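## Task

Take the yellow sponge off the desk and set it on the lowest shelf of the bookcase. Release it and pull the gripper away. At the end, nothing may sit in the hatched zone before the door; the coffee table may be shoved aside. The robot must not fall or finish leaning.

## Robot and tools

ROBOT. A Hello Robot Stretch 3 with a single arm: a two-wheel differential base (0.33 m long, 0.34 m wide), a lift on a vertical mast, and a telescoping arm pointing out of the robot's RIGHT side. The base cannot slide sideways, so to shift the gripper forward or back you drive the base. On-the-spot turns pivot at the midpoint of the drive wheels, 0.05 m behind the front edge. With the arm pulled in and the wrist folded, a turn sweeps a radius of 0.28 m; an unfolded level gripper reaches beyond that.

FRAMES. Base frame: origin on the floor between the drive wheels, x forward, y left, z up. hand_pose is reported in this frame, at the point where the closed fingertips meet; with all wrist joints at zero its x axis points up, y points back along the arm toward the mast, z toward the robot's rear. The odometry frame is the base frame as it was when the scene began. Heading is positive to the left, range -3.142 to 3.142.

TOOL execute_actions. Arguments: "actions", a list holding one action or none (empty list = just report state and pictures), and optional "cameras" (names from head_camera, nav_camera, wrist_camera, all; omitted/null/all gives every camera, [] gives none). One action may contain:
- "base": exactly one of {"translate_m": d}, a relative straight drive from the current spot, metres, forward positive, -1 to 1; or {"rotate_rad": d}, a relative turn in place, radians, left (counter-clockwise seen from above) positive, -3.2 to 3.2. Base offsets are measured from the base position in the latest reported state.
- "joints": absolute targets keyed by name, one number each: lift_m 0 to 1.1 (arm height on mast); arm_m 0 to 0.52 (extension); wrist_yaw_rad -1.345 to 4.42 (0 aligns the gripper with the arm, positive swings toward the front, 3.0 folds it over the base); wrist_pitch_rad -1.57 to 0.451 (0 level, negative tips fingertips down); wrist_roll_rad -2.911 to 2.911 (0 = fingers side by side, level); gripper_m -0.089 to 0.179 (larger = wider; actual fingertip gap is a bit smaller, about 0.007 less nearly shut and 0.025 less fully open, zero below 0.007); head_pan_rad -3.953 to 1.73 (0 forward, positive left, -1.57 looks along the arm); head_tilt_rad -1.53 to 0.419 (negative looks down). Done tolerances: ±0.004 for metre joints, ±0.02 for yaw, roll, pan, tilt, ±0.05 for pitch.
- "contact_limits": {"arm_m": percent 1 to 100}, the motor_effort at which the arm motion halts (contact_stop); lower is softer, too low halts instantly. It also caps holding force until the next action.
Base and joint motions start together. Omitted joints may keep pushing toward earlier targets without showing it. Unknown keys or out-of-range values get the call rejected with no motion. If a result reports a stop, later motion calls in the same reply are skipped. No action runs longer than 15 s.

TOOL wait: {"seconds": 0 to 10}; commands nothing and returns the same report. TOOL zoom_image: {"camera", "region": [x0,y0,x1,y1]} pixels of that camera's latest full image, origin top-left, at most 504x504. TOOL finished_scene: {"scene": 1 or 2}; irreversible, ends the scene, tells whether it succeeded and gives the next task. Replying without any tool call ends everything.

RESULTS. base_status/joint_status: how each motion ended. "done" for the base means wheels turned the commanded amount, slip included. "off_target": stopped short, may still push. After contact_stop, time_out or torque_fault the target is dropped; arm or lift that hit something firmly goes slack until commanded again (a slack lift may sink under load or be pushed up by closing fingers on a surface). on_its_own covers uncommanded parts; "held at" is a held target, not the position. motor_effort: percent of max, positive toward higher joint values (positive wheel effort drives forward), bracket = peak in the last action; readings carry sizeable fixed bias and noise. Effort at rest outside its normal range hints at contact or a load. base_odometry counts wheel turns only. turned_by_wheels and turned_by_imu: turn since last result, left positive. base_tilt: degrees forward/right, with up to about 4 degrees of constant bias. lidar_m: 12 distances in metres from the base origin, 30-degree sectors starting straight ahead and going counter-clockwise (4th left, 7th behind, 10th right), in a plane 0.17 m high, range 0.15 to 12, "-" for nothing; misses glass, thin legs and table tops, and the robot's own parts block some sectors (5th, and with lift low also 6th, 9th, 10th). wrist_depth_mm and head_depth_mm: 7x7 grids of median depth from top left (wrist 45 to 1000, head 280 to 4000, head image is sideways). Camera calibration lines give K, distortion and T_world_to_cam (base frame to camera); the result lists cameras whose numbers changed. Head pan/tilt move both head_camera and nav_camera; wrist_camera rides on the gripper.

SPEED. The base runs fast only when stowed (lift_m under 0.30, arm_m under 0.03, wrist_yaw_rad over 2.54); otherwise slow.

GRIPPER. Grip by commanding gripper_m smaller than the object; release by opening at least 0.02 past where contact began. Neither the reading nor "done" proves a grasp. Over-squeezing triggers a stall guard that weakens the grip; send a different value to re-squeeze.

CAUTIONS. Fold or unfold the wrist only with lift_m 0.32 to 0.95, wrist_pitch_rad -0.4, roll near 0; once folded the lift may go down to 0.25. With yaw below -0.4 keep pitch at -0.5 or lower. Arm pushes against rigid things above roughly 0.45 m gripper height can tip the robot; raising the contact limit or pushing again after a stop makes this worse. Don't drive while holding or hooking something fixed. If snagged, reverse the last move in small steps; if tilted, free the gripper, and lower lift to about 0.2 if still tipped. Wrist, head and base have no contact stop; sustained strain switches a wrist servo off for 10 s (torque_fault). Avoid drops, slams and hard pushes. Loose objects may occasionally get nudged, and the world keeps running between replies while the robot holds its last command.

Each tool is called after "Request:" as name(argument=value, ...), one argument or row to a line, values as JSON.

## Session

Request:
execute_actions(
  actions=[],
)

Scene clock: 0.00 s.
base_odometry: x=+0.000 y=+0.000 heading=+0.000 (m, m, rad; odometry frame)
turned_by_wheels: +0.000 (rad since the last result)
turned_by_imu: +0.000 (rad since the last result)
base_tilt: forward=-3.1 right=-2.3 (deg)
lidar_m: 2.41 2.29 2.02 2.02 2.14 2.29 1.84 2.00 1.03 1.03 1.34 2.48
head_depth_mm: 1788 2278 2290 2250 2275 2276 2212 / 1579 2351 2344 2379 2317 2336 2225 / 1599 2404 2424 2407 2401 2412 2227 / 1624 2490 2474 2488 2446 2472 2200 / 1632 2577 2564 2582 2555 2506 2180 / 1776 2634 2665 2652 2621 2420 2144 / 1888 2676 2733 2723 2665 2576 2120
base_status: not commanded
joint_positions: lift_m=+0.424 arm_m=+0.001 wrist_yaw_rad=+2.893 wrist_pitch_rad=-0.491 wrist_roll_rad=+0.019 gripper_m=+0.037 head_pan_rad=+0.005 head_tilt_rad=+0.005
joint_status: not commanded
motor_effort: left_wheel=+1 right_wheel=+0 lift_m=+28 arm_m=+0 wrist_yaw_rad=+1 wrist_pitch_rad=+5 wrist_roll_rad=-1 gripper_m=+0 head_pan_rad=-1 head_tilt_rad=+2 (%)
hand_pose: x=+0.0315 y=+0.0624 z=+0.4205 quat_wxyz=(+0.257, +0.708, +0.084, +0.653) (m; base frame)
wrist_depth_mm: - - - - - - - / - - - - - - - / - - - - - - - / 920 - 931 948 927 986 962 / 753 - 804 764 790 778 797 / 625 643 - 658 665 660 669 / 557 546 569 579 544 565 572
pictures: head_camera (sideways: a quarter turn clockwise sets it upright), nav_camera (sideways: a quarter turn counterclockwise sets it upright), wrist_camera
Images, in order (width x height): head_camera 896x504, nav_camera 672x504, wrist_camera 644x364.

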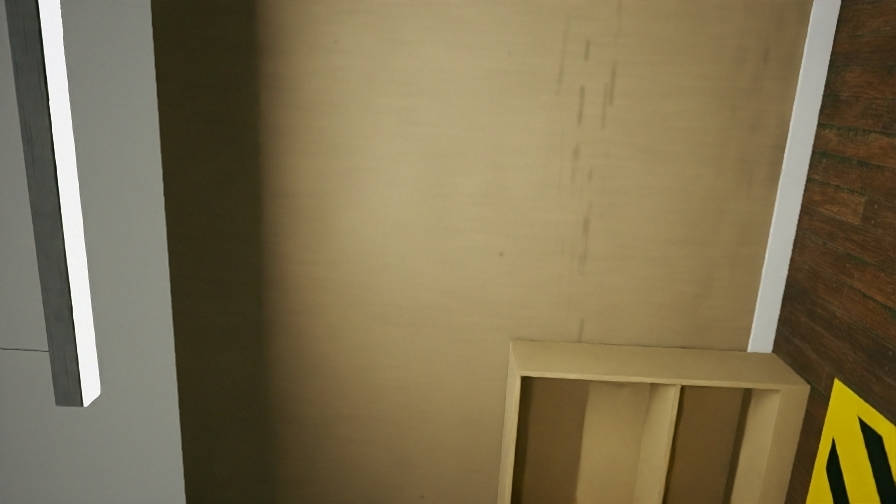

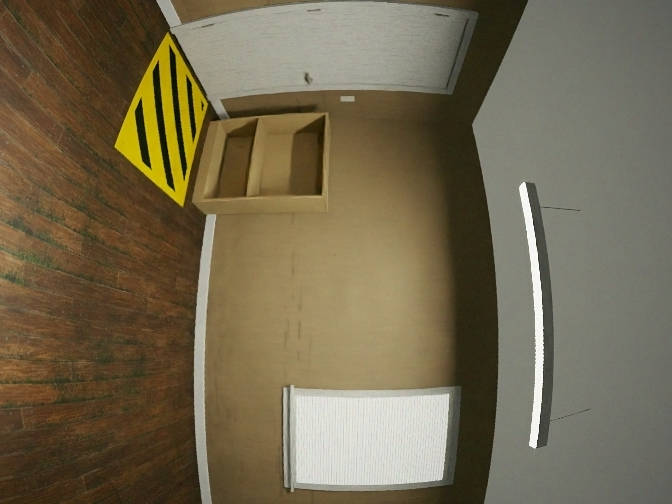

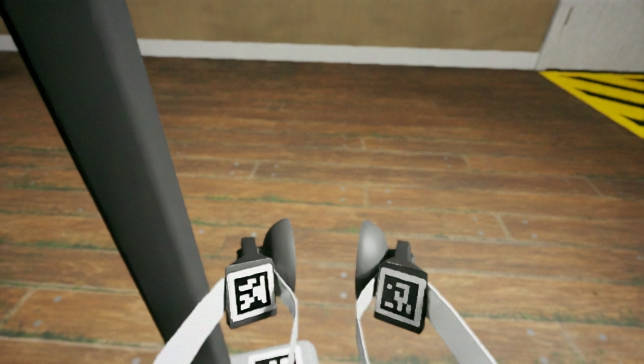

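Request:
execute_actions(
  actions=[
    {"joints":{"head_pan_rad":-1.57,"head_tilt_rad":-0.5}},
  ],
  cameras=["head_camera","nav_camera"],
)

Request:
execute_actions(
  actions=[
    {"joints":{"head_pan_rad":-3.1,"head_tilt_rad":-0.5}},
  ],
  cameras=["head_camera","nav_camera"],
)

Scene clock: 12.73 s.
base_odometry: x=+0.000 y=+0.000 heading=+0.000 (m, m, rad; odometry frame)
turned_by_wheels: +0.000 (rad since the last result)
turned_by_imu: -0.001 (rad since the last result)
base_tilt: forward=-3.0 right=-2.3 (deg)
lidar_m: 2.41 2.29 2.01 2.02 2.12 2.29 1.84 2.01 1.03 1.03 1.34 2.49
head_depth_mm: 1406 1519 1631 1783 1905 1599 1308 / 1433 1553 1692 1838 1873 1579 1299 / 1490 1605 1746 1847 1359 1478 1294 / 1545 1655 1807 1766 1400 1514 1279 / 1569 1717 1869 1740 1443 1505 1275 / 1621 1777 1938 1714 1547 1531 1268 / 1674 1836 2044 2169 1587 1523 1256
base_status: not commanded
joint_positions: lift_m=+0.424 arm_m=+0.001 wrist_yaw_rad=+2.893 wrist_pitch_rad=-0.491 wrist_roll_rad=+0.019 gripper_m=+0.037 head_pan_rad=-1.563 head_tilt_rad=-0.493
joint_status: all done
motor_effort: left_wheel=+0(0) right_wheel=+0(0) lift_m=+27(28) arm_m=+0(0) wrist_yaw_rad=+0(0) wrist_pitch_rad=+5(5) wrist_roll_rad=-1(1) gripper_m=+0(0) head_pan_rad=-3(44) head_tilt_rad=-3(33) (%)
hand_pose: x=+0.0315 y=+0.0624 z=+0.4205 quat_wxyz=(+0.257, +0.708, +0.084, +0.653) (m; base frame)
wrist_depth_mm: - - - - - - - / - - - - - - - / - - - - - - - / 903 - 955 914 955 933 963 / 754 - 786 771 806 762 796 / 629 648 - 653 669 664 675 / 550 563 555 569 539 571 575
pictures: head_camera (sideways: a quarter turn clockwise sets it upright), nav_camera (sideways: a quarter turn counterclockwise sets it upright)
camera_calibration (this result's frames):
head_camera: T_world_to_cam=[[-0.0500939, 0.465054, -0.883864, 1.16588], [0.998676, 0.012983, -0.0497699, 0.0625242], [-0.0116705, -0.885187, -0.465088, 0.561399], [0, 0, 0, 1]] pos_world=[0.00251383, -0.0460645, 1.29469]
nav_camera: T_world_to_cam=[[0.010406, -0.498623, 0.866756, -1.09035], [-0.998581, 0.0400841, 0.035048, 0.009639], [-0.0522189, -0.865892, -0.497499, 0.606047], [0, 0, 0, 1]] pos_world=[0.0526186, -0.0192885, 1.24624]
Images, in order (width x height): head_camera 896x504, nav_camera 672x504.

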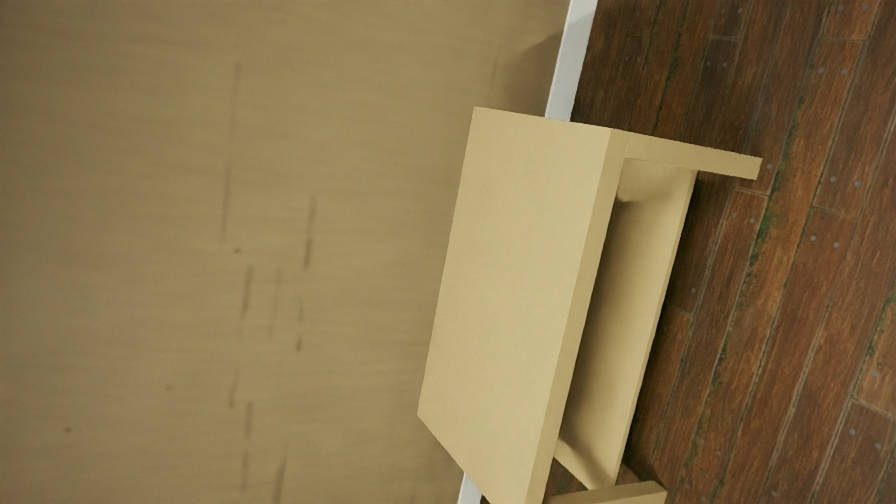

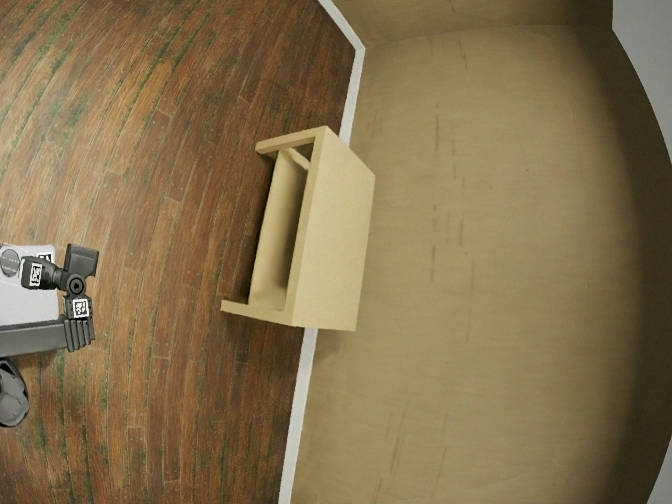

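Scene clock: 14.00 s.
base_odometry: x=+0.000 y=+0.000 heading=+0.000 (m, m, rad; odometry frame)
turned_by_wheels: +0.000 (rad since the last result)
turned_by_imu: +0.000 (rad since the last result)
base_tilt: forward=-3.1 right=-2.3 (deg)
lidar_m: 2.41 2.28 2.01 2.02 2.13 2.29 1.84 2.00 1.03 1.03 1.34 2.49
head_depth_mm: 1844 1985 2041 2331 2036 1599 1310 / 1898 2042 1997 2386 2010 1582 1305 / 1950 2132 2298 2487 1983 1568 1296 / 2035 2211 2397 2571 1958 1560 1286 / 2090 2267 2512 2606 1952 1546 1277 / 2190 2384 2594 2618 1924 1526 1269 / 2258 2436 2656 2560 1910 1533 1269
base_status: not commanded
joint_positions: lift_m=+0.424 arm_m=+0.001 wrist_yaw_rad=+2.893 wrist_pitch_rad=-0.491 wrist_roll_rad=+0.019 gripper_m=+0.037 head_pan_rad=-3.093 head_tilt_rad=-0.494
joint_status: all done
motor_effort: left_wheel=+0(0) right_wheel=+0(0) lift_m=+28(28) arm_m=+0(0) wrist_yaw_rad=+0(0) wrist_pitch_rad=+5(5) wrist_roll_rad=-1(1) gripper_m=+0(0) head_pan_rad=-3(45) head_tilt_rad=-3(4) (%)
hand_pose: x=+0.0315 y=+0.0624 z=+0.4205 quat_wxyz=(+0.257, +0.708, +0.084, +0.653) (m; base frame)
wrist_depth_mm: - - - - - - - / - - - - - - - / - - - - - - - / 922 - 941 933 946 969 936 / 751 - 795 773 789 774 767 / 643 636 - 644 667 664 646 / 552 552 559 578 546 564 567
pictures: head_camera (sideways: a quarter turn clockwise sets it upright), nav_camera (sideways: a quarter turn counterclockwise sets it upright)
camera_calibration (this result's frames):
head_camera: T_world_to_cam=[[0.462871, 0.0690327, -0.883734, 1.16258], [0.0537195, -0.997315, -0.0497685, 0.0682866], [-0.884796, -0.0244374, -0.465336, 0.567048], [0, 0, 0, 1]] pos_world=[-0.0400704, 0.00170445, 1.29468]
nav_camera: T_world_to_cam=[[-0.498026, -0.0307467, 0.866617, -1.08706], [-0.000688646, 0.999385, 0.0350615, 0.00353431], [-0.867162, 0.0168648, -0.497741, 0.611333], [0, 0, 0, 1]] pos_world=[-0.0112594, -0.0472658, 1.24623]
Images, in order (width x height): head_camera 896x504, nav_camera 672x504.

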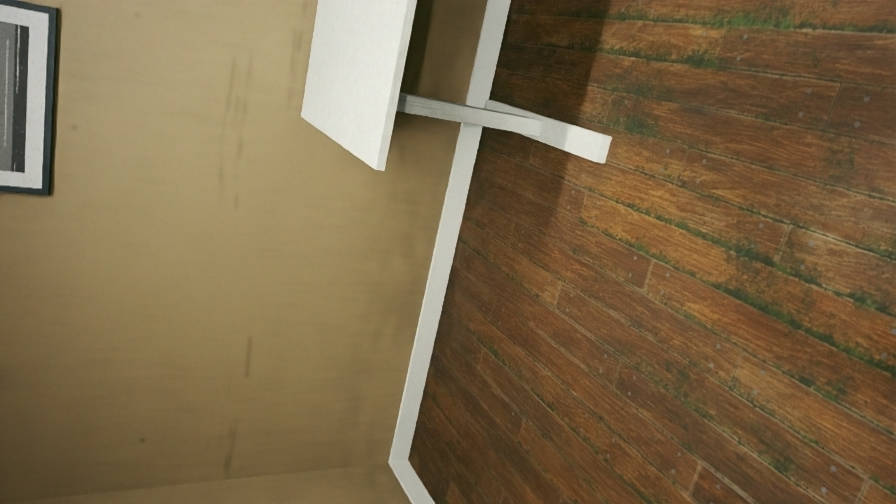

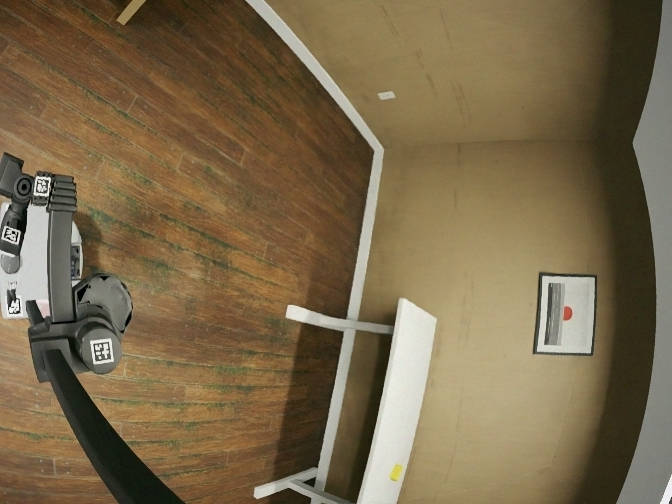

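Request:
execute_actions(
  actions=[
    {"joints":{"head_pan_rad":-3.7,"head_tilt_rad":-0.4,"lift_m":0.26}},
  ],
  cameras=["head_camera","nav_camera"],
)

Scene clock: 22.87 s.
base_odometry: x=+0.000 y=+0.000 heading=+0.000 (m, m, rad; odometry frame)
turned_by_wheels: +0.000 (rad since the last result)
turned_by_imu: -0.001 (rad since the last result)
base_tilt: forward=-3.0 right=-2.3 (deg)
lidar_m: 2.41 2.28 2.01 2.02 2.13 2.30 1.85 2.00 1.03 1.03 1.34 2.49
head_depth_mm: 2144 2339 2490 2761 2268 1738 1426 / 2091 2241 2384 2222 2245 1711 1384 / 2037 2196 2336 2598 2227 1695 1370 / 1980 2132 2246 2509 2192 1671 1369 / 1916 2060 2194 2427 2174 1658 1357 / 1895 2011 2142 2338 2160 1657 1345 / 1832 1977 2091 1857 2045 1642 1341
base_status: not commanded
joint_positions: lift_m=+0.261 arm_m=+0.001 wrist_yaw_rad=+2.893 wrist_pitch_rad=-0.492 wrist_roll_rad=+0.019 gripper_m=+0.037 head_pan_rad=-3.693 head_tilt_rad=-0.409
joint_status: all done
motor_effort: left_wheel=+0(0) right_wheel=+0(0) lift_m=+16(24) arm_m=+0(1) wrist_yaw_rad=+0(0) wrist_pitch_rad=+5(5) wrist_roll_rad=-1(1) gripper_m=+0(0) head_pan_rad=-4(36) head_tilt_rad=+5(15) (%)
hand_pose: x=+0.0315 y=+0.0624 z=+0.2570 quat_wxyz=(+0.257, +0.708, +0.084, +0.653) (m; base frame)
wrist_depth_mm: - - - - - - - / - - - - - - - / 836 - 839 834 858 856 915 / 642 - 650 657 658 677 677 / 518 - 561 549 559 538 546 / 469 - - 464 462 461 464 / - - - - 386 391 397
pictures: head_camera (sideways: a quarter turn clockwise sets it upright), nav_camera (sideways: a quarter turn counterclockwise sets it upright)
camera_calibration (this result's frames):
head_camera: T_world_to_cam=[[0.35564, -0.164247, -0.920078, 1.21065], [-0.522487, -0.851179, -0.0500113, 0.0721231], [-0.774937, 0.498515, -0.388531, 0.466432], [0, 0, 0, 1]] pos_world=[-0.031417, 0.0277113, 1.29872]
nav_camera: T_world_to_cam=[[-0.364168, 0.216395, 0.905845, -1.13905], [0.566195, 0.823694, 0.0308521, 0.00555278], [-0.739463, 0.52412, -0.422485, 0.51263], [0, 0, 0, 1]] pos_world=[-0.0388792, -0.026769, 1.24821]
Images, in order (width x height): head_camera 896x504, nav_camera 672x504.

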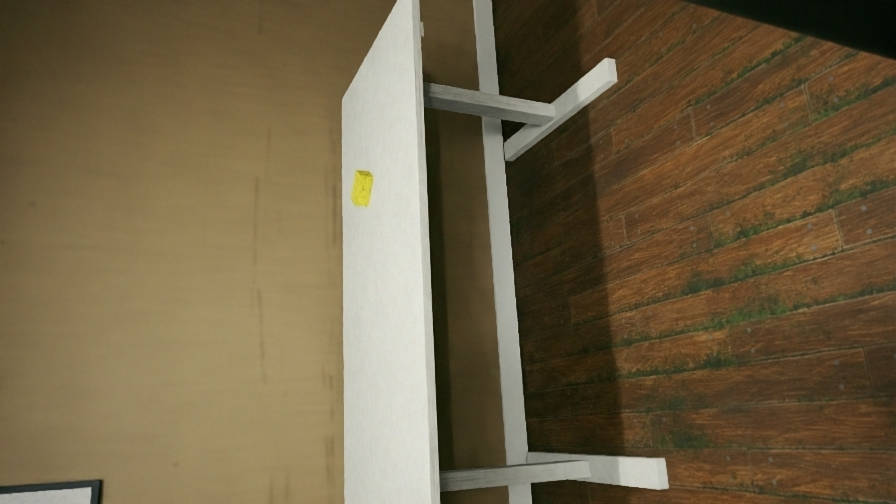

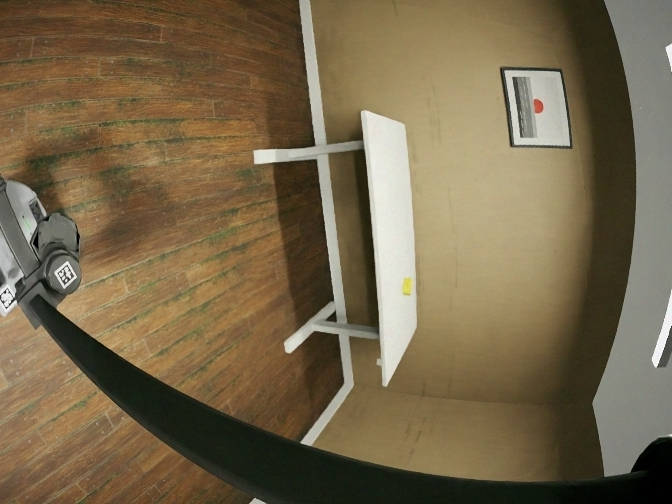

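Request:
execute_actions(
  actions=[
    {"base":{"rotate_rad":-0.789}},
  ],
  cameras=[],
)

Request:
execute_actions(
  actions=[
    {"base":{"translate_m":-1.0}},
  ],
  cameras=[],
)

Request:
execute_actions(
  actions=[
    {"base":{"translate_m":-0.36}},
  ],
  cameras=[],
)

Request:
execute_actions(
  actions=[
    {"base":{"rotate_rad":-1.087},"joints":{"head_pan_rad":-1.57,"head_tilt_rad":-0.8}},
  ],
  cameras=[],
)

Request:
execute_actions(
  actions=[
    {"joints":{"lift_m":0.93,"wrist_pitch_rad":-0.4}},
  ],
  cameras=["head_camera","nav_camera"],
)

Scene clock: 51.07 s.
base_odometry: x=+0.000 y=+0.000 heading=-0.789 (m, m, rad; odometry frame)
turned_by_wheels: -0.789 (rad since the last result)
turned_by_imu: -0.790 (rad since the last result)
base_tilt: forward=-3.1 right=-2.3 (deg)
lidar_m: 2.56 2.49 2.41 2.07 2.04 2.12 2.13 1.84 2.41 1.82 1.03 1.33
head_depth_mm: 1677 1760 1867 1978 2101 1733 1433 / 1751 1854 1979 2102 2177 1715 1383 / 1845 1957 2128 2272 2242 1706 1368 / 1958 2094 2228 2385 2192 1690 1359 / 2063 2210 2361 2557 2210 1675 1366 / 2207 2344 2523 2745 2165 1655 1346 / 2355 2506 2679 2860 2138 1639 1341
base_status: done
joint_positions: lift_m=+0.261 arm_m=+0.001 wrist_yaw_rad=+2.893 wrist_pitch_rad=-0.492 wrist_roll_rad=+0.019 gripper_m=+0.037 head_pan_rad=-3.693 head_tilt_rad=-0.408
joint_status: not commanded
motor_effort: left_wheel=+2(10) right_wheel=-2(7) lift_m=+17(16) arm_m=+0(0) wrist_yaw_rad=+0(0) wrist_pitch_rad=+5(5) wrist_roll_rad=-1(1) gripper_m=+0(0) head_pan_rad=-4(3) head_tilt_rad=+4(4) (%)
hand_pose: x=+0.0315 y=+0.0624 z=+0.2570 quat_wxyz=(+0.257, +0.708, +0.084, +0.653) (m; base frame)
wrist_depth_mm: - - - - - - - / - - - - - - - / 839 - 855 839 847 886 881 / 643 - 657 679 669 663 684 / 517 - 542 544 555 542 542 / 460 - - 460 460 451 455 / - - - - 380 398 394
pictures: none
No camera images: the call's "cameras" was empty. Leave "cameras" out to get every camera's image.

Scene clock: 56.00 s.
base_odometry: x=-0.705 y=+0.709 heading=-0.789 (m, m, rad; odometry frame)
turned_by_wheels: +0.000 (rad since the last result)
turned_by_imu: +0.000 (rad since the last result)
base_tilt: forward=-3.1 right=-2.3 (deg)
lidar_m: 2.30 3.13 2.11 1.59 1.57 1.62 1.13 1.41 1.13 2.07 2.23 1.75
head_depth_mm: 1277 1350 1435 1534 1632 1689 1420 / 1347 1430 1523 1629 1744 1709 1386 / 1407 1501 1603 1710 1844 1713 1378 / 1492 1599 1718 1843 1979 1678 1368 / 1591 1685 1838 1976 2075 1668 1361 / 1673 1786 1940 2092 1116 1645 1355 / 1561 1653 1778 1857 967 1631 1303
base_status: done
joint_positions: lift_m=+0.261 arm_m=+0.001 wrist_yaw_rad=+2.893 wrist_pitch_rad=-0.492 wrist_roll_rad=+0.019 gripper_m=+0.037 head_pan_rad=-3.693 head_tilt_rad=-0.408
joint_status: not commanded
motor_effort: left_wheel=+2(6) right_wheel=-2(8) lift_m=+17(17) arm_m=+0(0) wrist_yaw_rad=+0(0) wrist_pitch_rad=+5(5) wrist_roll_rad=-1(1) gripper_m=+0(0) head_pan_rad=-3(3) head_tilt_rad=+4(4) (%)
hand_pose: x=+0.0315 y=+0.0624 z=+0.2570 quat_wxyz=(+0.257, +0.708, +0.084, +0.653) (m; base frame)
wrist_depth_mm: - - - - - - - / - - - - - - - / 835 - 849 838 889 864 888 / 651 - 652 663 669 674 688 / 526 - 564 554 563 544 554 / 462 - - 467 470 454 457 / - - - - 382 401 399
pictures: none
No camera images: the call's "cameras" was empty. Leave "cameras" out to get every camera's image.

Scene clock: 58.97 s.
base_odometry: x=-0.958 y=+0.965 heading=-0.789 (m, m, rad; odometry frame)
turned_by_wheels: +0.000 (rad since the last result)
turned_by_imu: +0.000 (rad since the last result)
base_tilt: forward=-3.1 right=-2.3 (deg)
lidar_m: 2.65 3.44 1.88 1.42 1.40 1.44 0.76 1.09 1.03 0.99 2.40 2.07
head_depth_mm: 1140 1207 1279 1361 1450 1548 1436 / 1191 1269 1352 1436 1553 1630 1376 / 1256 1338 1429 1529 1659 1690 1374 / 1339 1417 1523 1646 1778 1578 1368 / 1413 1506 1629 1765 1908 751 1287 / 1353 1451 1554 1678 1742 746 618 / 1209 1273 1361 1438 960 738 600
base_status: done
joint_positions: lift_m=+0.260 arm_m=+0.001 wrist_yaw_rad=+2.893 wrist_pitch_rad=-0.492 wrist_roll_rad=+0.019 gripper_m=+0.037 head_pan_rad=-3.693 head_tilt_rad=-0.408
joint_status: not commanded
motor_effort: left_wheel=+2(8) right_wheel=-2(8) lift_m=+17(17) arm_m=+0(0) wrist_yaw_rad=+0(0) wrist_pitch_rad=+5(5) wrist_roll_rad=-1(1) gripper_m=+0(0) head_pan_rad=-3(3) head_tilt_rad=+4(4) (%)
hand_pose: x=+0.0315 y=+0.0623 z=+0.2570 quat_wxyz=(+0.257, +0.708, +0.084, +0.653) (m; base frame)
wrist_depth_mm: - - - - - - - / - - - - - - - / 823 - 843 839 874 881 884 / 642 - 642 658 668 668 685 / 525 - 545 552 546 544 559 / 457 - - 459 465 462 466 / - - - - 389 397 399
pictures: none
No camera images: the call's "cameras" was empty. Leave "cameras" out to get every camera's image.

Scene clock: 60.97 s.
base_odometry: x=-0.958 y=+0.965 heading=-1.876 (m, m, rad; odometry frame)
turned_by_wheels: -1.087 (rad since the last result)
turned_by_imu: -1.086 (rad since the last result)
base_tilt: forward=-3.0 right=-2.3 (deg)
lidar_m: 2.40 2.08 2.66 3.42 1.95 1.43 1.38 1.43 0.77 1.09 1.13 0.99
head_depth_mm: 914 1049 1002 810 673 602 1121 / 916 1045 1000 801 666 611 1141 / 916 1048 986 792 664 606 1131 / 918 1051 976 787 659 602 1132 / 918 1052 967 779 654 597 1125 / 924 1049 959 774 648 593 1116 / 922 1052 949 766 645 593 1107
base_status: done
joint_positions: lift_m=+0.260 arm_m=+0.001 wrist_yaw_rad=+2.893 wrist_pitch_rad=-0.492 wrist_roll_rad=+0.019 gripper_m=+0.037 head_pan_rad=-1.577 head_tilt_rad=-0.790
joint_status: all done
motor_effort: left_wheel=+2(9) right_wheel=-2(7) lift_m=+17(17) arm_m=+0(0) wrist_yaw_rad=+0(0) wrist_pitch_rad=+5(5) wrist_roll_rad=-1(1) gripper_m=+0(0) head_pan_rad=+3(40) head_tilt_rad=-5(32) (%)
hand_pose: x=+0.0315 y=+0.0623 z=+0.2570 quat_wxyz=(+0.257, +0.708, +0.084, +0.653) (m; base frame)
wrist_depth_mm: - - - - - - - / - - - - - - - / 829 - 833 839 843 861 853 / 633 - 641 656 666 653 696 / 529 - 550 551 552 549 558 / 462 - - 460 461 456 464 / - - - - 383 398 395
pictures: none
No camera images: the call's "cameras" was empty. Leave "cameras" out to get every camera's image.

Scene clock: 67.90 s.
base_odometry: x=-0.958 y=+0.965 heading=-1.876 (m, m, rad; odometry frame)
turned_by_wheels: +0.000 (rad since the last result)
turned_by_imu: -0.002 (rad since the last result)
base_tilt: forward=-3.1 right=-2.3 (deg)
lidar_m: 2.40 2.07 2.66 3.42 1.95 1.43 1.38 1.43 0.76 1.09 1.13 0.99
head_depth_mm: 913 1041 1011 846 - 1220 1125 / 913 1049 997 824 - 1239 1141 / 915 1047 984 793 - - 1134 / 918 1050 974 786 - - - / 919 1053 964 779 - 1226 1142 / 920 1055 956 776 672 1204 1114 / 921 1050 947 768 644 591 1110
base_status: not commanded
joint_positions: lift_m=+0.929 arm_m=+0.001 wrist_yaw_rad=+2.893 wrist_pitch_rad=-0.417 wrist_roll_rad=+0.019 gripper_m=+0.037 head_pan_rad=-1.577 head_tilt_rad=-0.790
joint_status: all done
motor_effort: left_wheel=+2(2) right_wheel=-2(2) lift_m=+38(43) arm_m=+0(0) wrist_yaw_rad=+0(0) wrist_pitch_rad=+6(8) wrist_roll_rad=-1(1) gripper_m=+0(1) head_pan_rad=+3(3) head_tilt_rad=-5(5) (%)
hand_pose: x=+0.0340 y=+0.0720 z=+0.9423 quat_wxyz=(+0.232, +0.711, +0.058, +0.662) (m; base frame)
wrist_depth_mm: - - - - - - - / - - - - - - - / - - - - - - - / - - - - - - - / - - - - - - - / - - - - - - - / - - - - - - -
pictures: head_camera (sideways: a quarter turn clockwise sets it upright), nav_camera (sideways: a quarter turn counterclockwise sets it upright)
camera_calibration (this result's frames):
head_camera: T_world_to_cam=[[-0.0418922, 0.704023, -0.708941, 0.937788], [0.998851, 0.012975, -0.0461383, 0.0577766], [-0.0232839, -0.710059, -0.703757, 0.871963], [0, 0, 0, 1]] pos_world=[0.00187857, -0.0418288, 1.28115]
nav_camera: T_world_to_cam=[[0.00176679, -0.730556, 0.682851, -0.85057], [-0.997981, 0.0420703, 0.0475916, -0.00667889], [-0.063496, -0.681556, -0.729006, 0.907274], [0, 0, 0, 1]] pos_world=[0.0524457, -0.00274948, 1.24254]
Images, in order (width x height): head_camera 896x504, nav_camera 672x504.

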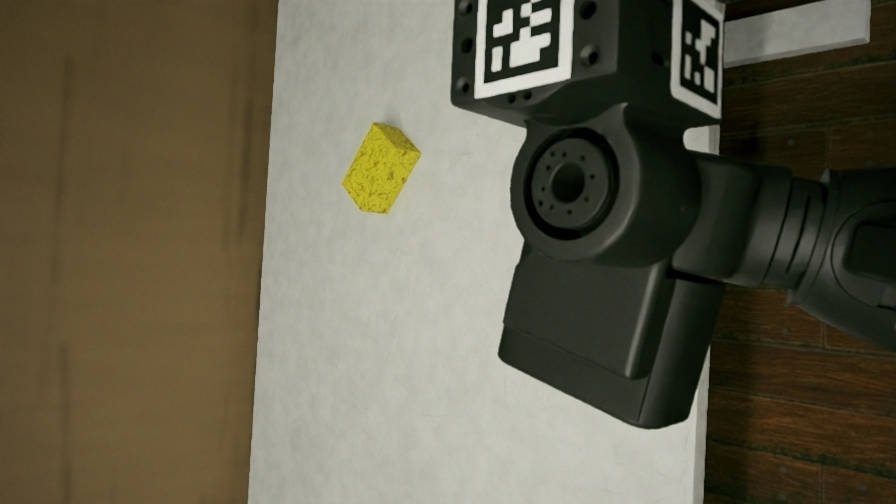

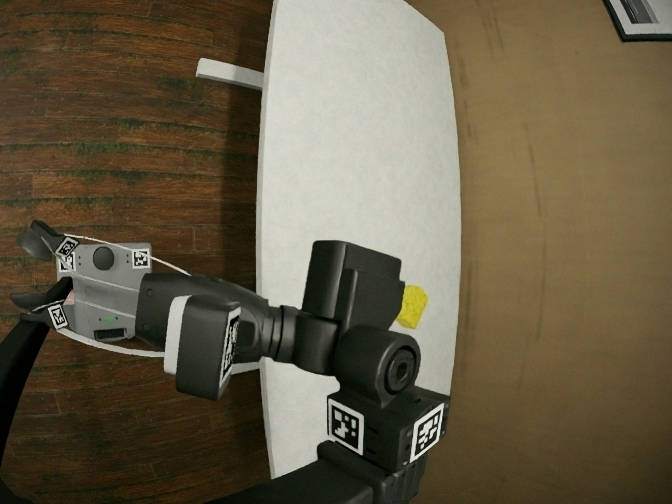

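Request:
execute_actions(
  actions=[
    {"base":{"translate_m":-0.28},"joints":{"wrist_yaw_rad":0.9,"gripper_m":0.15}},
  ],
  cameras=[],
)

Request:
execute_actions(
  actions=[
    {"joints":{"arm_m":0.36,"wrist_pitch_rad":-0.8}},
  ],
)

Scene clock: 89.27 s.
base_odometry: x=-0.874 y=+1.232 heading=-1.875 (m, m, rad; odometry frame)
turned_by_wheels: +0.000 (rad since the last result)
turned_by_imu: -0.001 (rad since the last result)
base_tilt: forward=-3.1 right=-2.3 (deg)
lidar_m: 2.68 2.31 2.83 3.42 1.56 1.14 1.10 1.14 0.64 0.65 1.13 1.22
head_depth_mm: 915 1040 1169 856 - 1228 1143 / 914 1046 997 826 - - 1135 / 915 1047 985 792 - - 1102 / 918 1047 977 787 682 - 1129 / 922 1049 966 783 677 - 1121 / 916 1048 954 799 - 1214 1116 / 916 1052 948 766 631 1192 1104
base_status: done
joint_positions: lift_m=+0.929 arm_m=+0.001 wrist_yaw_rad=+0.902 wrist_pitch_rad=-0.417 wrist_roll_rad=+0.019 gripper_m=+0.150 head_pan_rad=-1.577 head_tilt_rad=-0.790
joint_status: all done
motor_effort: left_wheel=+2(3) right_wheel=-2(6) lift_m=+37(38) arm_m=+0(0) wrist_yaw_rad=-2(3) wrist_pitch_rad=+6(6) wrist_roll_rad=-1(1) gripper_m=+0(82) head_pan_rad=+3(4) head_tilt_rad=-5(5) (%)
hand_pose: x=+0.1546 y=-0.2849 z=+0.9423 quat_wxyz=(+0.682, +0.435, -0.565, +0.165) (m; base frame)
wrist_depth_mm: - - - - 981 788 654 / - - - - - 811 676 / - - 880 895 902 829 725 / - - 645 655 651 670 674 / - - 515 512 524 511 514 / - - 435 422 424 - 438 / - - - 362 364 354 382
pictures: none
No camera images: the call's "cameras" was empty. Leave "cameras" out to get every camera's image.

Scene clock: 93.13 s.
base_odometry: x=-0.874 y=+1.232 heading=-1.875 (m, m, rad; odometry frame)
turned_by_wheels: +0.000 (rad since the last result)
turned_by_imu: -0.001 (rad since the last result)
base_tilt: forward=-3.0 right=-2.3 (deg)
lidar_m: 2.68 2.30 2.84 3.42 1.55 1.14 1.10 1.14 0.65 0.65 1.13 1.21
head_depth_mm: 913 1000 - 801 665 601 1143 / 899 - 990 799 666 597 1139 / 896 - 972 792 662 595 1121 / 917 1025 913 788 657 602 1123 / 920 1013 936 779 654 597 1120 / 924 1056 988 770 650 593 1112 / 918 1051 944 766 644 589 1107
base_status: not commanded
joint_positions: lift_m=+0.929 arm_m=+0.360 wrist_yaw_rad=+0.900 wrist_pitch_rad=-0.809 wrist_roll_rad=+0.019 gripper_m=+0.150 head_pan_rad=-1.577 head_tilt_rad=-0.790
joint_status: all done
motor_effort: left_wheel=+2(3) right_wheel=-2(2) lift_m=+38(38) arm_m=+3(1) wrist_yaw_rad=+0(1) wrist_pitch_rad=+3(5) wrist_roll_rad=-1(1) gripper_m=+0(0) head_pan_rad=+3(3) head_tilt_rad=-5(5) (%)
hand_pose: x=+0.1034 y=-0.6040 z=+0.8662 quat_wxyz=(+0.702, +0.533, -0.471, +0.027) (m; base frame)
wrist_depth_mm: 556 572 571 566 580 501 412 / 480 479 482 482 493 485 438 / 410 410 422 416 422 421 421 / 365 364 370 360 334 375 374 / 326 332 324 325 293 337 339 / 296 - 297 299 299 - 303 / 271 268 272 270 274 270 277
pictures: head_camera (sideways: a quarter turn clockwise sets it upright), nav_camera (sideways: a quarter turn counterclockwise sets it upright), wrist_camera
camera_calibration (this result's frames):
head_camera: T_world_to_cam=[[-0.0420063, 0.704016, -0.708941, 0.937789], [0.998849, 0.0131369, -0.0461383, 0.0577766], [-0.0231688, -0.710063, -0.703757, 0.871962], [0, 0, 0, 1]] pos_world=[0.00188535, -0.0418295, 1.28115]
nav_camera: T_world_to_cam=[[0.00188523, -0.730555, 0.682851, -0.85057], [-0.997987, 0.0419085, 0.0475916, -0.00667886], [-0.0633855, -0.681566, -0.729006, 0.907273], [0, 0, 0, 1]] pos_world=[0.0524461, -0.00274195, 1.24254]
wrist_camera: T_world_to_cam=[[-0.609801, -0.792551, -0.00238212, -0.410842], [-0.640682, 0.494716, -0.587182, 0.913366], [0.46655, -0.356538, -0.809452, 0.598949], [0, 0, 0, 1]] pos_world=[0.0552059, -0.563922, 1.02015]
Images, in order (width x height): head_camera 896x504, nav_camera 672x504, wrist_camera 644x364.

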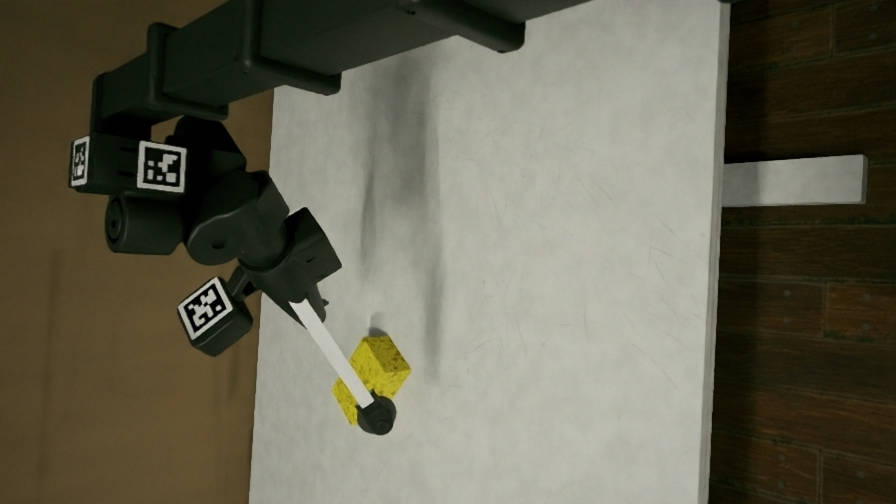

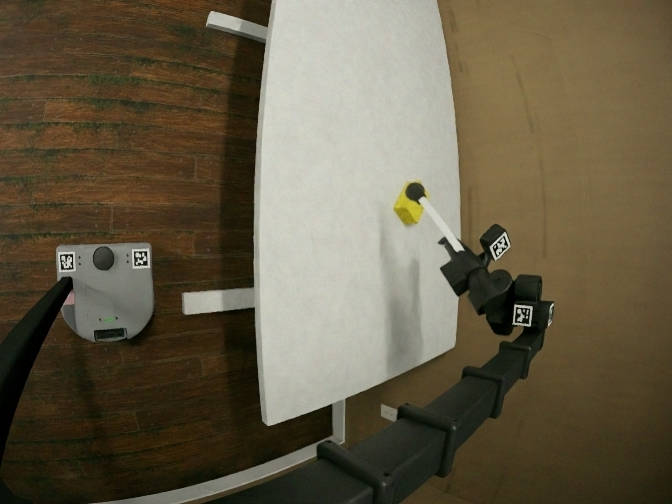

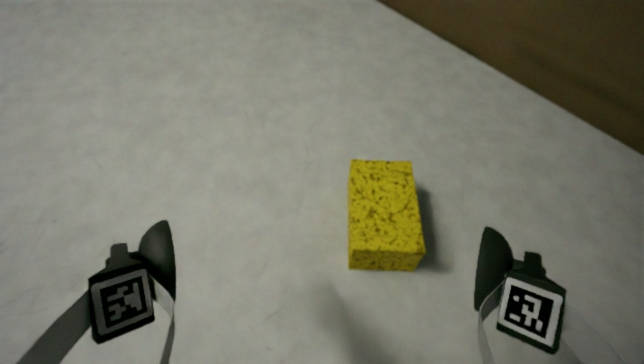

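Request:
execute_actions(
  actions=[
    {"base":{"translate_m":0.043},"joints":{"arm_m":0.455,"lift_m":0.89}},
  ],
  cameras=["wrist_camera"],
)

Request:
execute_actions(
  actions=[
    {"joints":{"lift_m":0.83}},
  ],
  cameras=["wrist_camera","head_camera"],
)

Scene clock: 103.20 s.
base_odometry: x=-0.887 y=+1.191 heading=-1.875 (m, m, rad; odometry frame)
turned_by_wheels: +0.000 (rad since the last result)
turned_by_imu: -0.001 (rad since the last result)
base_tilt: forward=-3.0 right=-2.2 (deg)
lidar_m: 2.64 2.27 2.80 3.41 1.62 1.18 1.14 1.18 0.65 1.09 1.13 1.18
head_depth_mm: 913 1044 - - - 600 1128 / 916 - 977 791 665 596 1134 / 898 - 984 793 664 603 1120 / 918 1026 938 785 659 601 1121 / 920 1030 936 779 654 598 1122 / 917 1050 974 775 650 593 1113 / 917 1058 945 768 645 589 1102
base_status: done
joint_positions: lift_m=+0.891 arm_m=+0.455 wrist_yaw_rad=+0.900 wrist_pitch_rad=-0.809 wrist_roll_rad=+0.019 gripper_m=+0.150 head_pan_rad=-1.577 head_tilt_rad=-0.790
joint_status: all done
motor_effort: left_wheel=+3(6) right_wheel=-2(6) lift_m=+17(32) arm_m=+2(3) wrist_yaw_rad=+0(0) wrist_pitch_rad=+3(3) wrist_roll_rad=-1(1) gripper_m=+0(0) head_pan_rad=+3(4) head_tilt_rad=-5(5) (%)
hand_pose: x=+0.1033 y=-0.6989 z=+0.8271 quat_wxyz=(+0.702, +0.534, -0.471, +0.027) (m; base frame)
wrist_depth_mm: 488 487 486 490 490 410 338 / 413 412 422 414 422 423 354 / 362 362 362 364 368 366 368 / 315 317 319 320 320 325 320 / 282 289 286 238 286 294 292 / 257 - 260 214 261 - 261 / 234 229 236 193 237 233 241
pictures: wrist_camera
camera_calibration (this result's frames):
wrist_camera: T_world_to_cam=[[-0.609805, -0.792548, -0.00239172, -0.486216], [-0.640965, 0.494945, -0.58668, 0.937096], [0.466156, -0.356228, -0.809815, 0.534083], [0, 0, 0, 1]] pos_world=[0.0551824, -0.658905, 0.981122]
Images, in order (width x height): wrist_camera 644x364.

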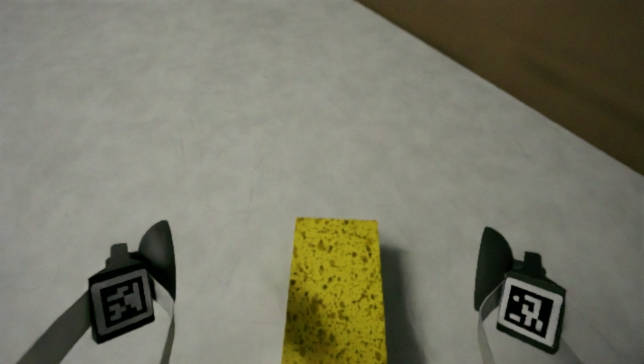

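Scene clock: 104.57 s.
base_odometry: x=-0.887 y=+1.191 heading=-1.875 (m, m, rad; odometry frame)
turned_by_wheels: +0.000 (rad since the last result)
turned_by_imu: +0.000 (rad since the last result)
base_tilt: forward=-3.1 right=-2.2 (deg)
lidar_m: 2.63 2.27 2.81 3.40 1.61 1.18 1.14 1.19 0.65 1.09 1.13 1.18
head_depth_mm: 915 1052 1046 831 - - - / 916 1026 - 775 665 597 1131 / 916 1005 953 794 662 604 1115 / 916 1026 892 787 657 601 1126 / 916 1046 947 780 654 598 1120 / 918 1050 958 771 649 594 1114 / 922 1045 945 764 644 590 1111
base_status: not commanded
joint_positions: lift_m=+0.831 arm_m=+0.455 wrist_yaw_rad=+0.900 wrist_pitch_rad=-0.809 wrist_roll_rad=+0.019 gripper_m=+0.150 head_pan_rad=-1.577 head_tilt_rad=-0.790
joint_status: all done
motor_effort: left_wheel=+3(2) right_wheel=-2(2) lift_m=+17(16) arm_m=+2(3) wrist_yaw_rad=+1(0) wrist_pitch_rad=+3(3) wrist_roll_rad=-1(1) gripper_m=+0(0) head_pan_rad=+2(3) head_tilt_rad=-5(5) (%)
hand_pose: x=+0.1033 y=-0.6989 z=+0.7671 quat_wxyz=(+0.702, +0.534, -0.471, +0.027) (m; base frame)
wrist_depth_mm: 372 374 380 382 385 387 339 / 319 318 320 321 325 325 334 / 274 274 278 280 279 283 283 / 242 242 245 190 242 247 249 / 217 223 220 169 216 222 222 / 197 - 198 154 192 - 201 / 180 177 180 143 176 180 185
pictures: head_camera (sideways: a quarter turn clockwise sets it upright), wrist_camera
camera_calibration (this result's frames):
head_camera: T_world_to_cam=[[-0.0420123, 0.704015, -0.708941, 0.937789], [0.998849, 0.0131454, -0.0461383, 0.0577766], [-0.0231628, -0.710063, -0.703757, 0.871962], [0, 0, 0, 1]] pos_world=[0.0018857, -0.0418296, 1.28115]
wrist_camera: T_world_to_cam=[[-0.609805, -0.792548, -0.00239159, -0.48636], [-0.640967, 0.494946, -0.586677, 0.901894], [0.466154, -0.356226, -0.809817, 0.485498], [0, 0, 0, 1]] pos_world=[0.0551823, -0.658905, 0.921122]
Images, in order (width x height): head_camera 896x504, wrist_camera 644x364.

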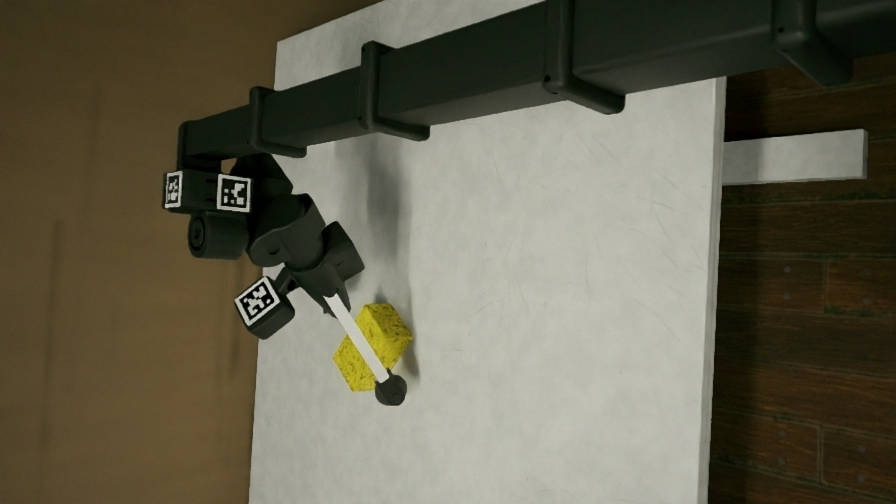

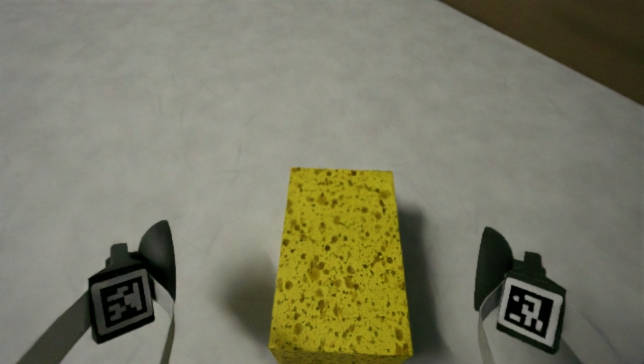

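Request:
execute_actions(
  actions=[
    {"joints":{"lift_m":0.812}},
  ],
  cameras=[],
)

Request:
execute_actions(
  actions=[
    {"joints":{"gripper_m":0.03}},
  ],
  cameras=["wrist_camera"],
)

Request:
execute_actions(
  actions=[
    {"joints":{"lift_m":0.87}},
  ],
  cameras=["wrist_camera","head_camera"],
)

Scene clock: 115.87 s.
base_odometry: x=-0.887 y=+1.191 heading=-1.875 (m, m, rad; odometry frame)
turned_by_wheels: +0.000 (rad since the last result)
turned_by_imu: -0.001 (rad since the last result)
base_tilt: forward=-3.0 right=-2.3 (deg)
lidar_m: 2.64 2.27 2.81 3.39 1.61 1.18 1.14 1.19 0.66 1.09 1.13 1.18
head_depth_mm: 910 1044 1047 818 - - - / 916 1038 1037 - 664 597 1119 / 915 1008 924 795 663 604 1127 / 917 1027 - 787 658 601 1126 / 917 1051 963 778 654 596 1117 / 921 1045 952 762 648 594 1112 / 922 1051 946 766 645 590 1109
base_status: not commanded
joint_positions: lift_m=+0.813 arm_m=+0.455 wrist_yaw_rad=+0.900 wrist_pitch_rad=-0.809 wrist_roll_rad=+0.019 gripper_m=+0.150 head_pan_rad=-1.577 head_tilt_rad=-0.790
joint_status: all done
motor_effort: left_wheel=+1(1) right_wheel=-2(2) lift_m=+17(16) arm_m=+2(3) wrist_yaw_rad=+0(0) wrist_pitch_rad=+3(3) wrist_roll_rad=-1(1) gripper_m=+0(0) head_pan_rad=+3(4) head_tilt_rad=-5(5) (%)
hand_pose: x=+0.1033 y=-0.6989 z=+0.7491 quat_wxyz=(+0.702, +0.534, -0.471, +0.027) (m; base frame)
wrist_depth_mm: 341 340 348 340 344 349 339 / 287 290 294 292 295 293 295 / 251 250 250 252 256 256 256 / 221 223 221 168 216 226 227 / 198 202 199 150 192 203 203 / 182 - 180 136 140 - 184 / - 161 165 128 147 163 167
pictures: none
No camera images: the call's "cameras" was empty. Leave "cameras" out to get every camera's image.

Scene clock: 117.57 s.
base_odometry: x=-0.887 y=+1.191 heading=-1.875 (m, m, rad; odometry frame)
turned_by_wheels: +0.000 (rad since the last result)
turned_by_imu: +0.000 (rad since the last result)
base_tilt: forward=-3.1 right=-2.3 (deg)
lidar_m: 2.64 2.27 2.81 3.40 1.61 1.18 1.14 1.18 0.66 1.09 1.13 1.18
head_depth_mm: 914 1044 1046 820 - - - / 918 1041 1036 - 667 596 1127 / 913 1010 920 792 663 604 1125 / 914 1028 - 787 659 601 1124 / 916 1052 965 779 653 599 1121 / 918 1053 959 771 649 594 1114 / 920 1054 941 767 643 590 1106
base_status: not commanded
joint_positions: lift_m=+0.813 arm_m=+0.455 wrist_yaw_rad=+0.900 wrist_pitch_rad=-0.809 wrist_roll_rad=+0.019 gripper_m=+0.031 head_pan_rad=-1.577 head_tilt_rad=-0.790
joint_status: all done
motor_effort: left_wheel=+2(2) right_wheel=-2(2) lift_m=+18(17) arm_m=+3(2) wrist_yaw_rad=+0(1) wrist_pitch_rad=+3(3) wrist_roll_rad=-1(1) gripper_m=-14(89) head_pan_rad=+3(3) head_tilt_rad=-5(5) (%)
hand_pose: x=+0.1033 y=-0.6989 z=+0.7491 quat_wxyz=(+0.702, +0.534, -0.471, +0.027) (m; base frame)
wrist_depth_mm: 336 338 347 348 354 351 337 / 287 290 290 293 294 296 299 / 249 252 252 254 257 256 257 / 221 222 223 166 221 225 225 / 197 198 200 148 197 202 202 / 178 179 136 134 136 181 182 / 164 164 159 125 160 166 165
pictures: wrist_camera
camera_calibration (this result's frames):
wrist_camera: T_world_to_cam=[[-0.609805, -0.792548, -0.00239261, -0.486403], [-0.640991, 0.494965, -0.586635, 0.891303], [0.466121, -0.3562, -0.809848, 0.470963], [0, 0, 0, 1]] pos_world=[0.0551803, -0.658904, 0.903115]
Images, in order (width x height): wrist_camera 644x364.

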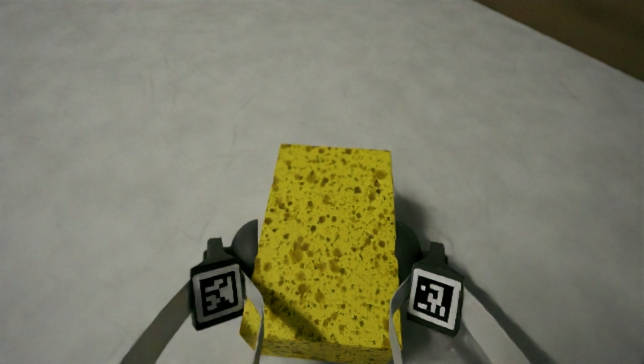

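Scene clock: 118.93 s.
base_odometry: x=-0.887 y=+1.191 heading=-1.875 (m, m, rad; odometry frame)
turned_by_wheels: +0.000 (rad since the last result)
turned_by_imu: +0.000 (rad since the last result)
base_tilt: forward=-3.1 right=-2.2 (deg)
lidar_m: 2.64 2.27 2.81 3.42 1.62 1.18 1.14 1.19 0.65 1.09 1.13 1.18
head_depth_mm: 912 1038 1135 - - 607 1129 / 917 1003 - 787 654 596 1135 / 912 - 985 792 663 605 1116 / 917 1024 918 787 657 601 1125 / 916 1029 906 778 653 596 1120 / 921 1049 937 771 649 595 1115 / 919 1050 944 767 645 590 1103
base_status: not commanded
joint_positions: lift_m=+0.869 arm_m=+0.455 wrist_yaw_rad=+0.900 wrist_pitch_rad=-0.810 wrist_roll_rad=+0.019 gripper_m=+0.031 head_pan_rad=-1.577 head_tilt_rad=-0.790
joint_status: all done
motor_effort: left_wheel=+2(2) right_wheel=-2(2) lift_m=+39(41) arm_m=+2(3) wrist_yaw_rad=+0(0) wrist_pitch_rad=+4(4) wrist_roll_rad=-1(1) gripper_m=-13(13) head_pan_rad=+3(3) head_tilt_rad=-5(4) (%)
hand_pose: x=+0.1031 y=-0.6988 z=+0.8059 quat_wxyz=(+0.702, +0.534, -0.470, +0.026) (m; base frame)
wrist_depth_mm: 438 442 448 454 454 407 335 / 377 379 382 391 385 394 359 / 328 331 332 333 335 336 345 / 288 291 293 165 290 295 297 / 258 261 262 148 258 264 267 / 235 235 136 133 135 240 239 / 215 215 208 126 211 218 220
pictures: head_camera (sideways: a quarter turn clockwise sets it upright), wrist_camera
camera_calibration (this result's frames):
head_camera: T_world_to_cam=[[-0.0420123, 0.704016, -0.708941, 0.937789], [0.998849, 0.0131454, -0.0461383, 0.0577766], [-0.0231628, -0.710063, -0.703757, 0.871962], [0, 0, 0, 1]] pos_world=[0.0018857, -0.0418296, 1.28115]
wrist_camera: T_world_to_cam=[[-0.609807, -0.792546, -0.00240619, -0.486253], [-0.641396, 0.495287, -0.585919, 0.924188], [0.46556, -0.355754, -0.810366, 0.51788], [0, 0, 0, 1]] pos_world=[0.055147, -0.658878, 0.960002]
Images, in order (width x height): head_camera 896x504, wrist_camera 644x364.

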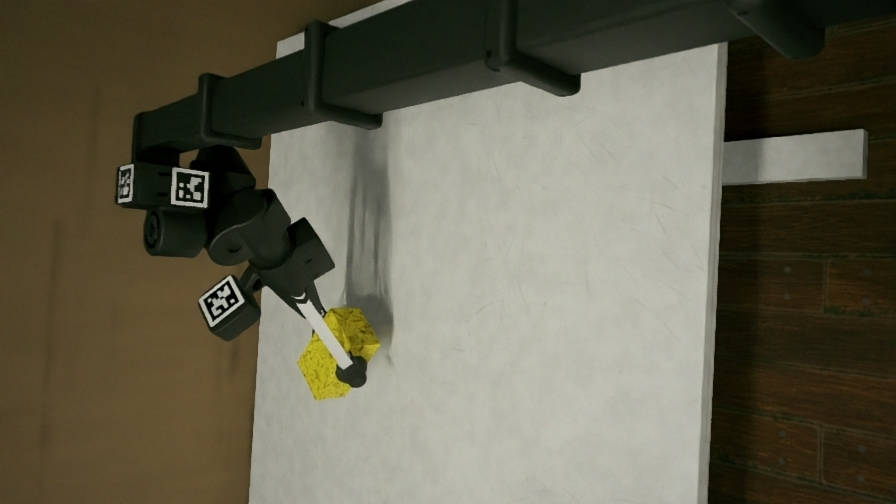

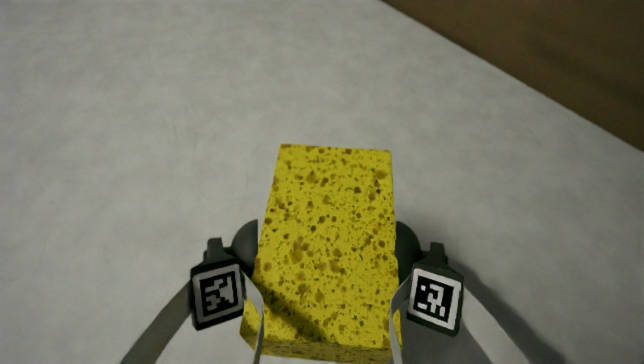

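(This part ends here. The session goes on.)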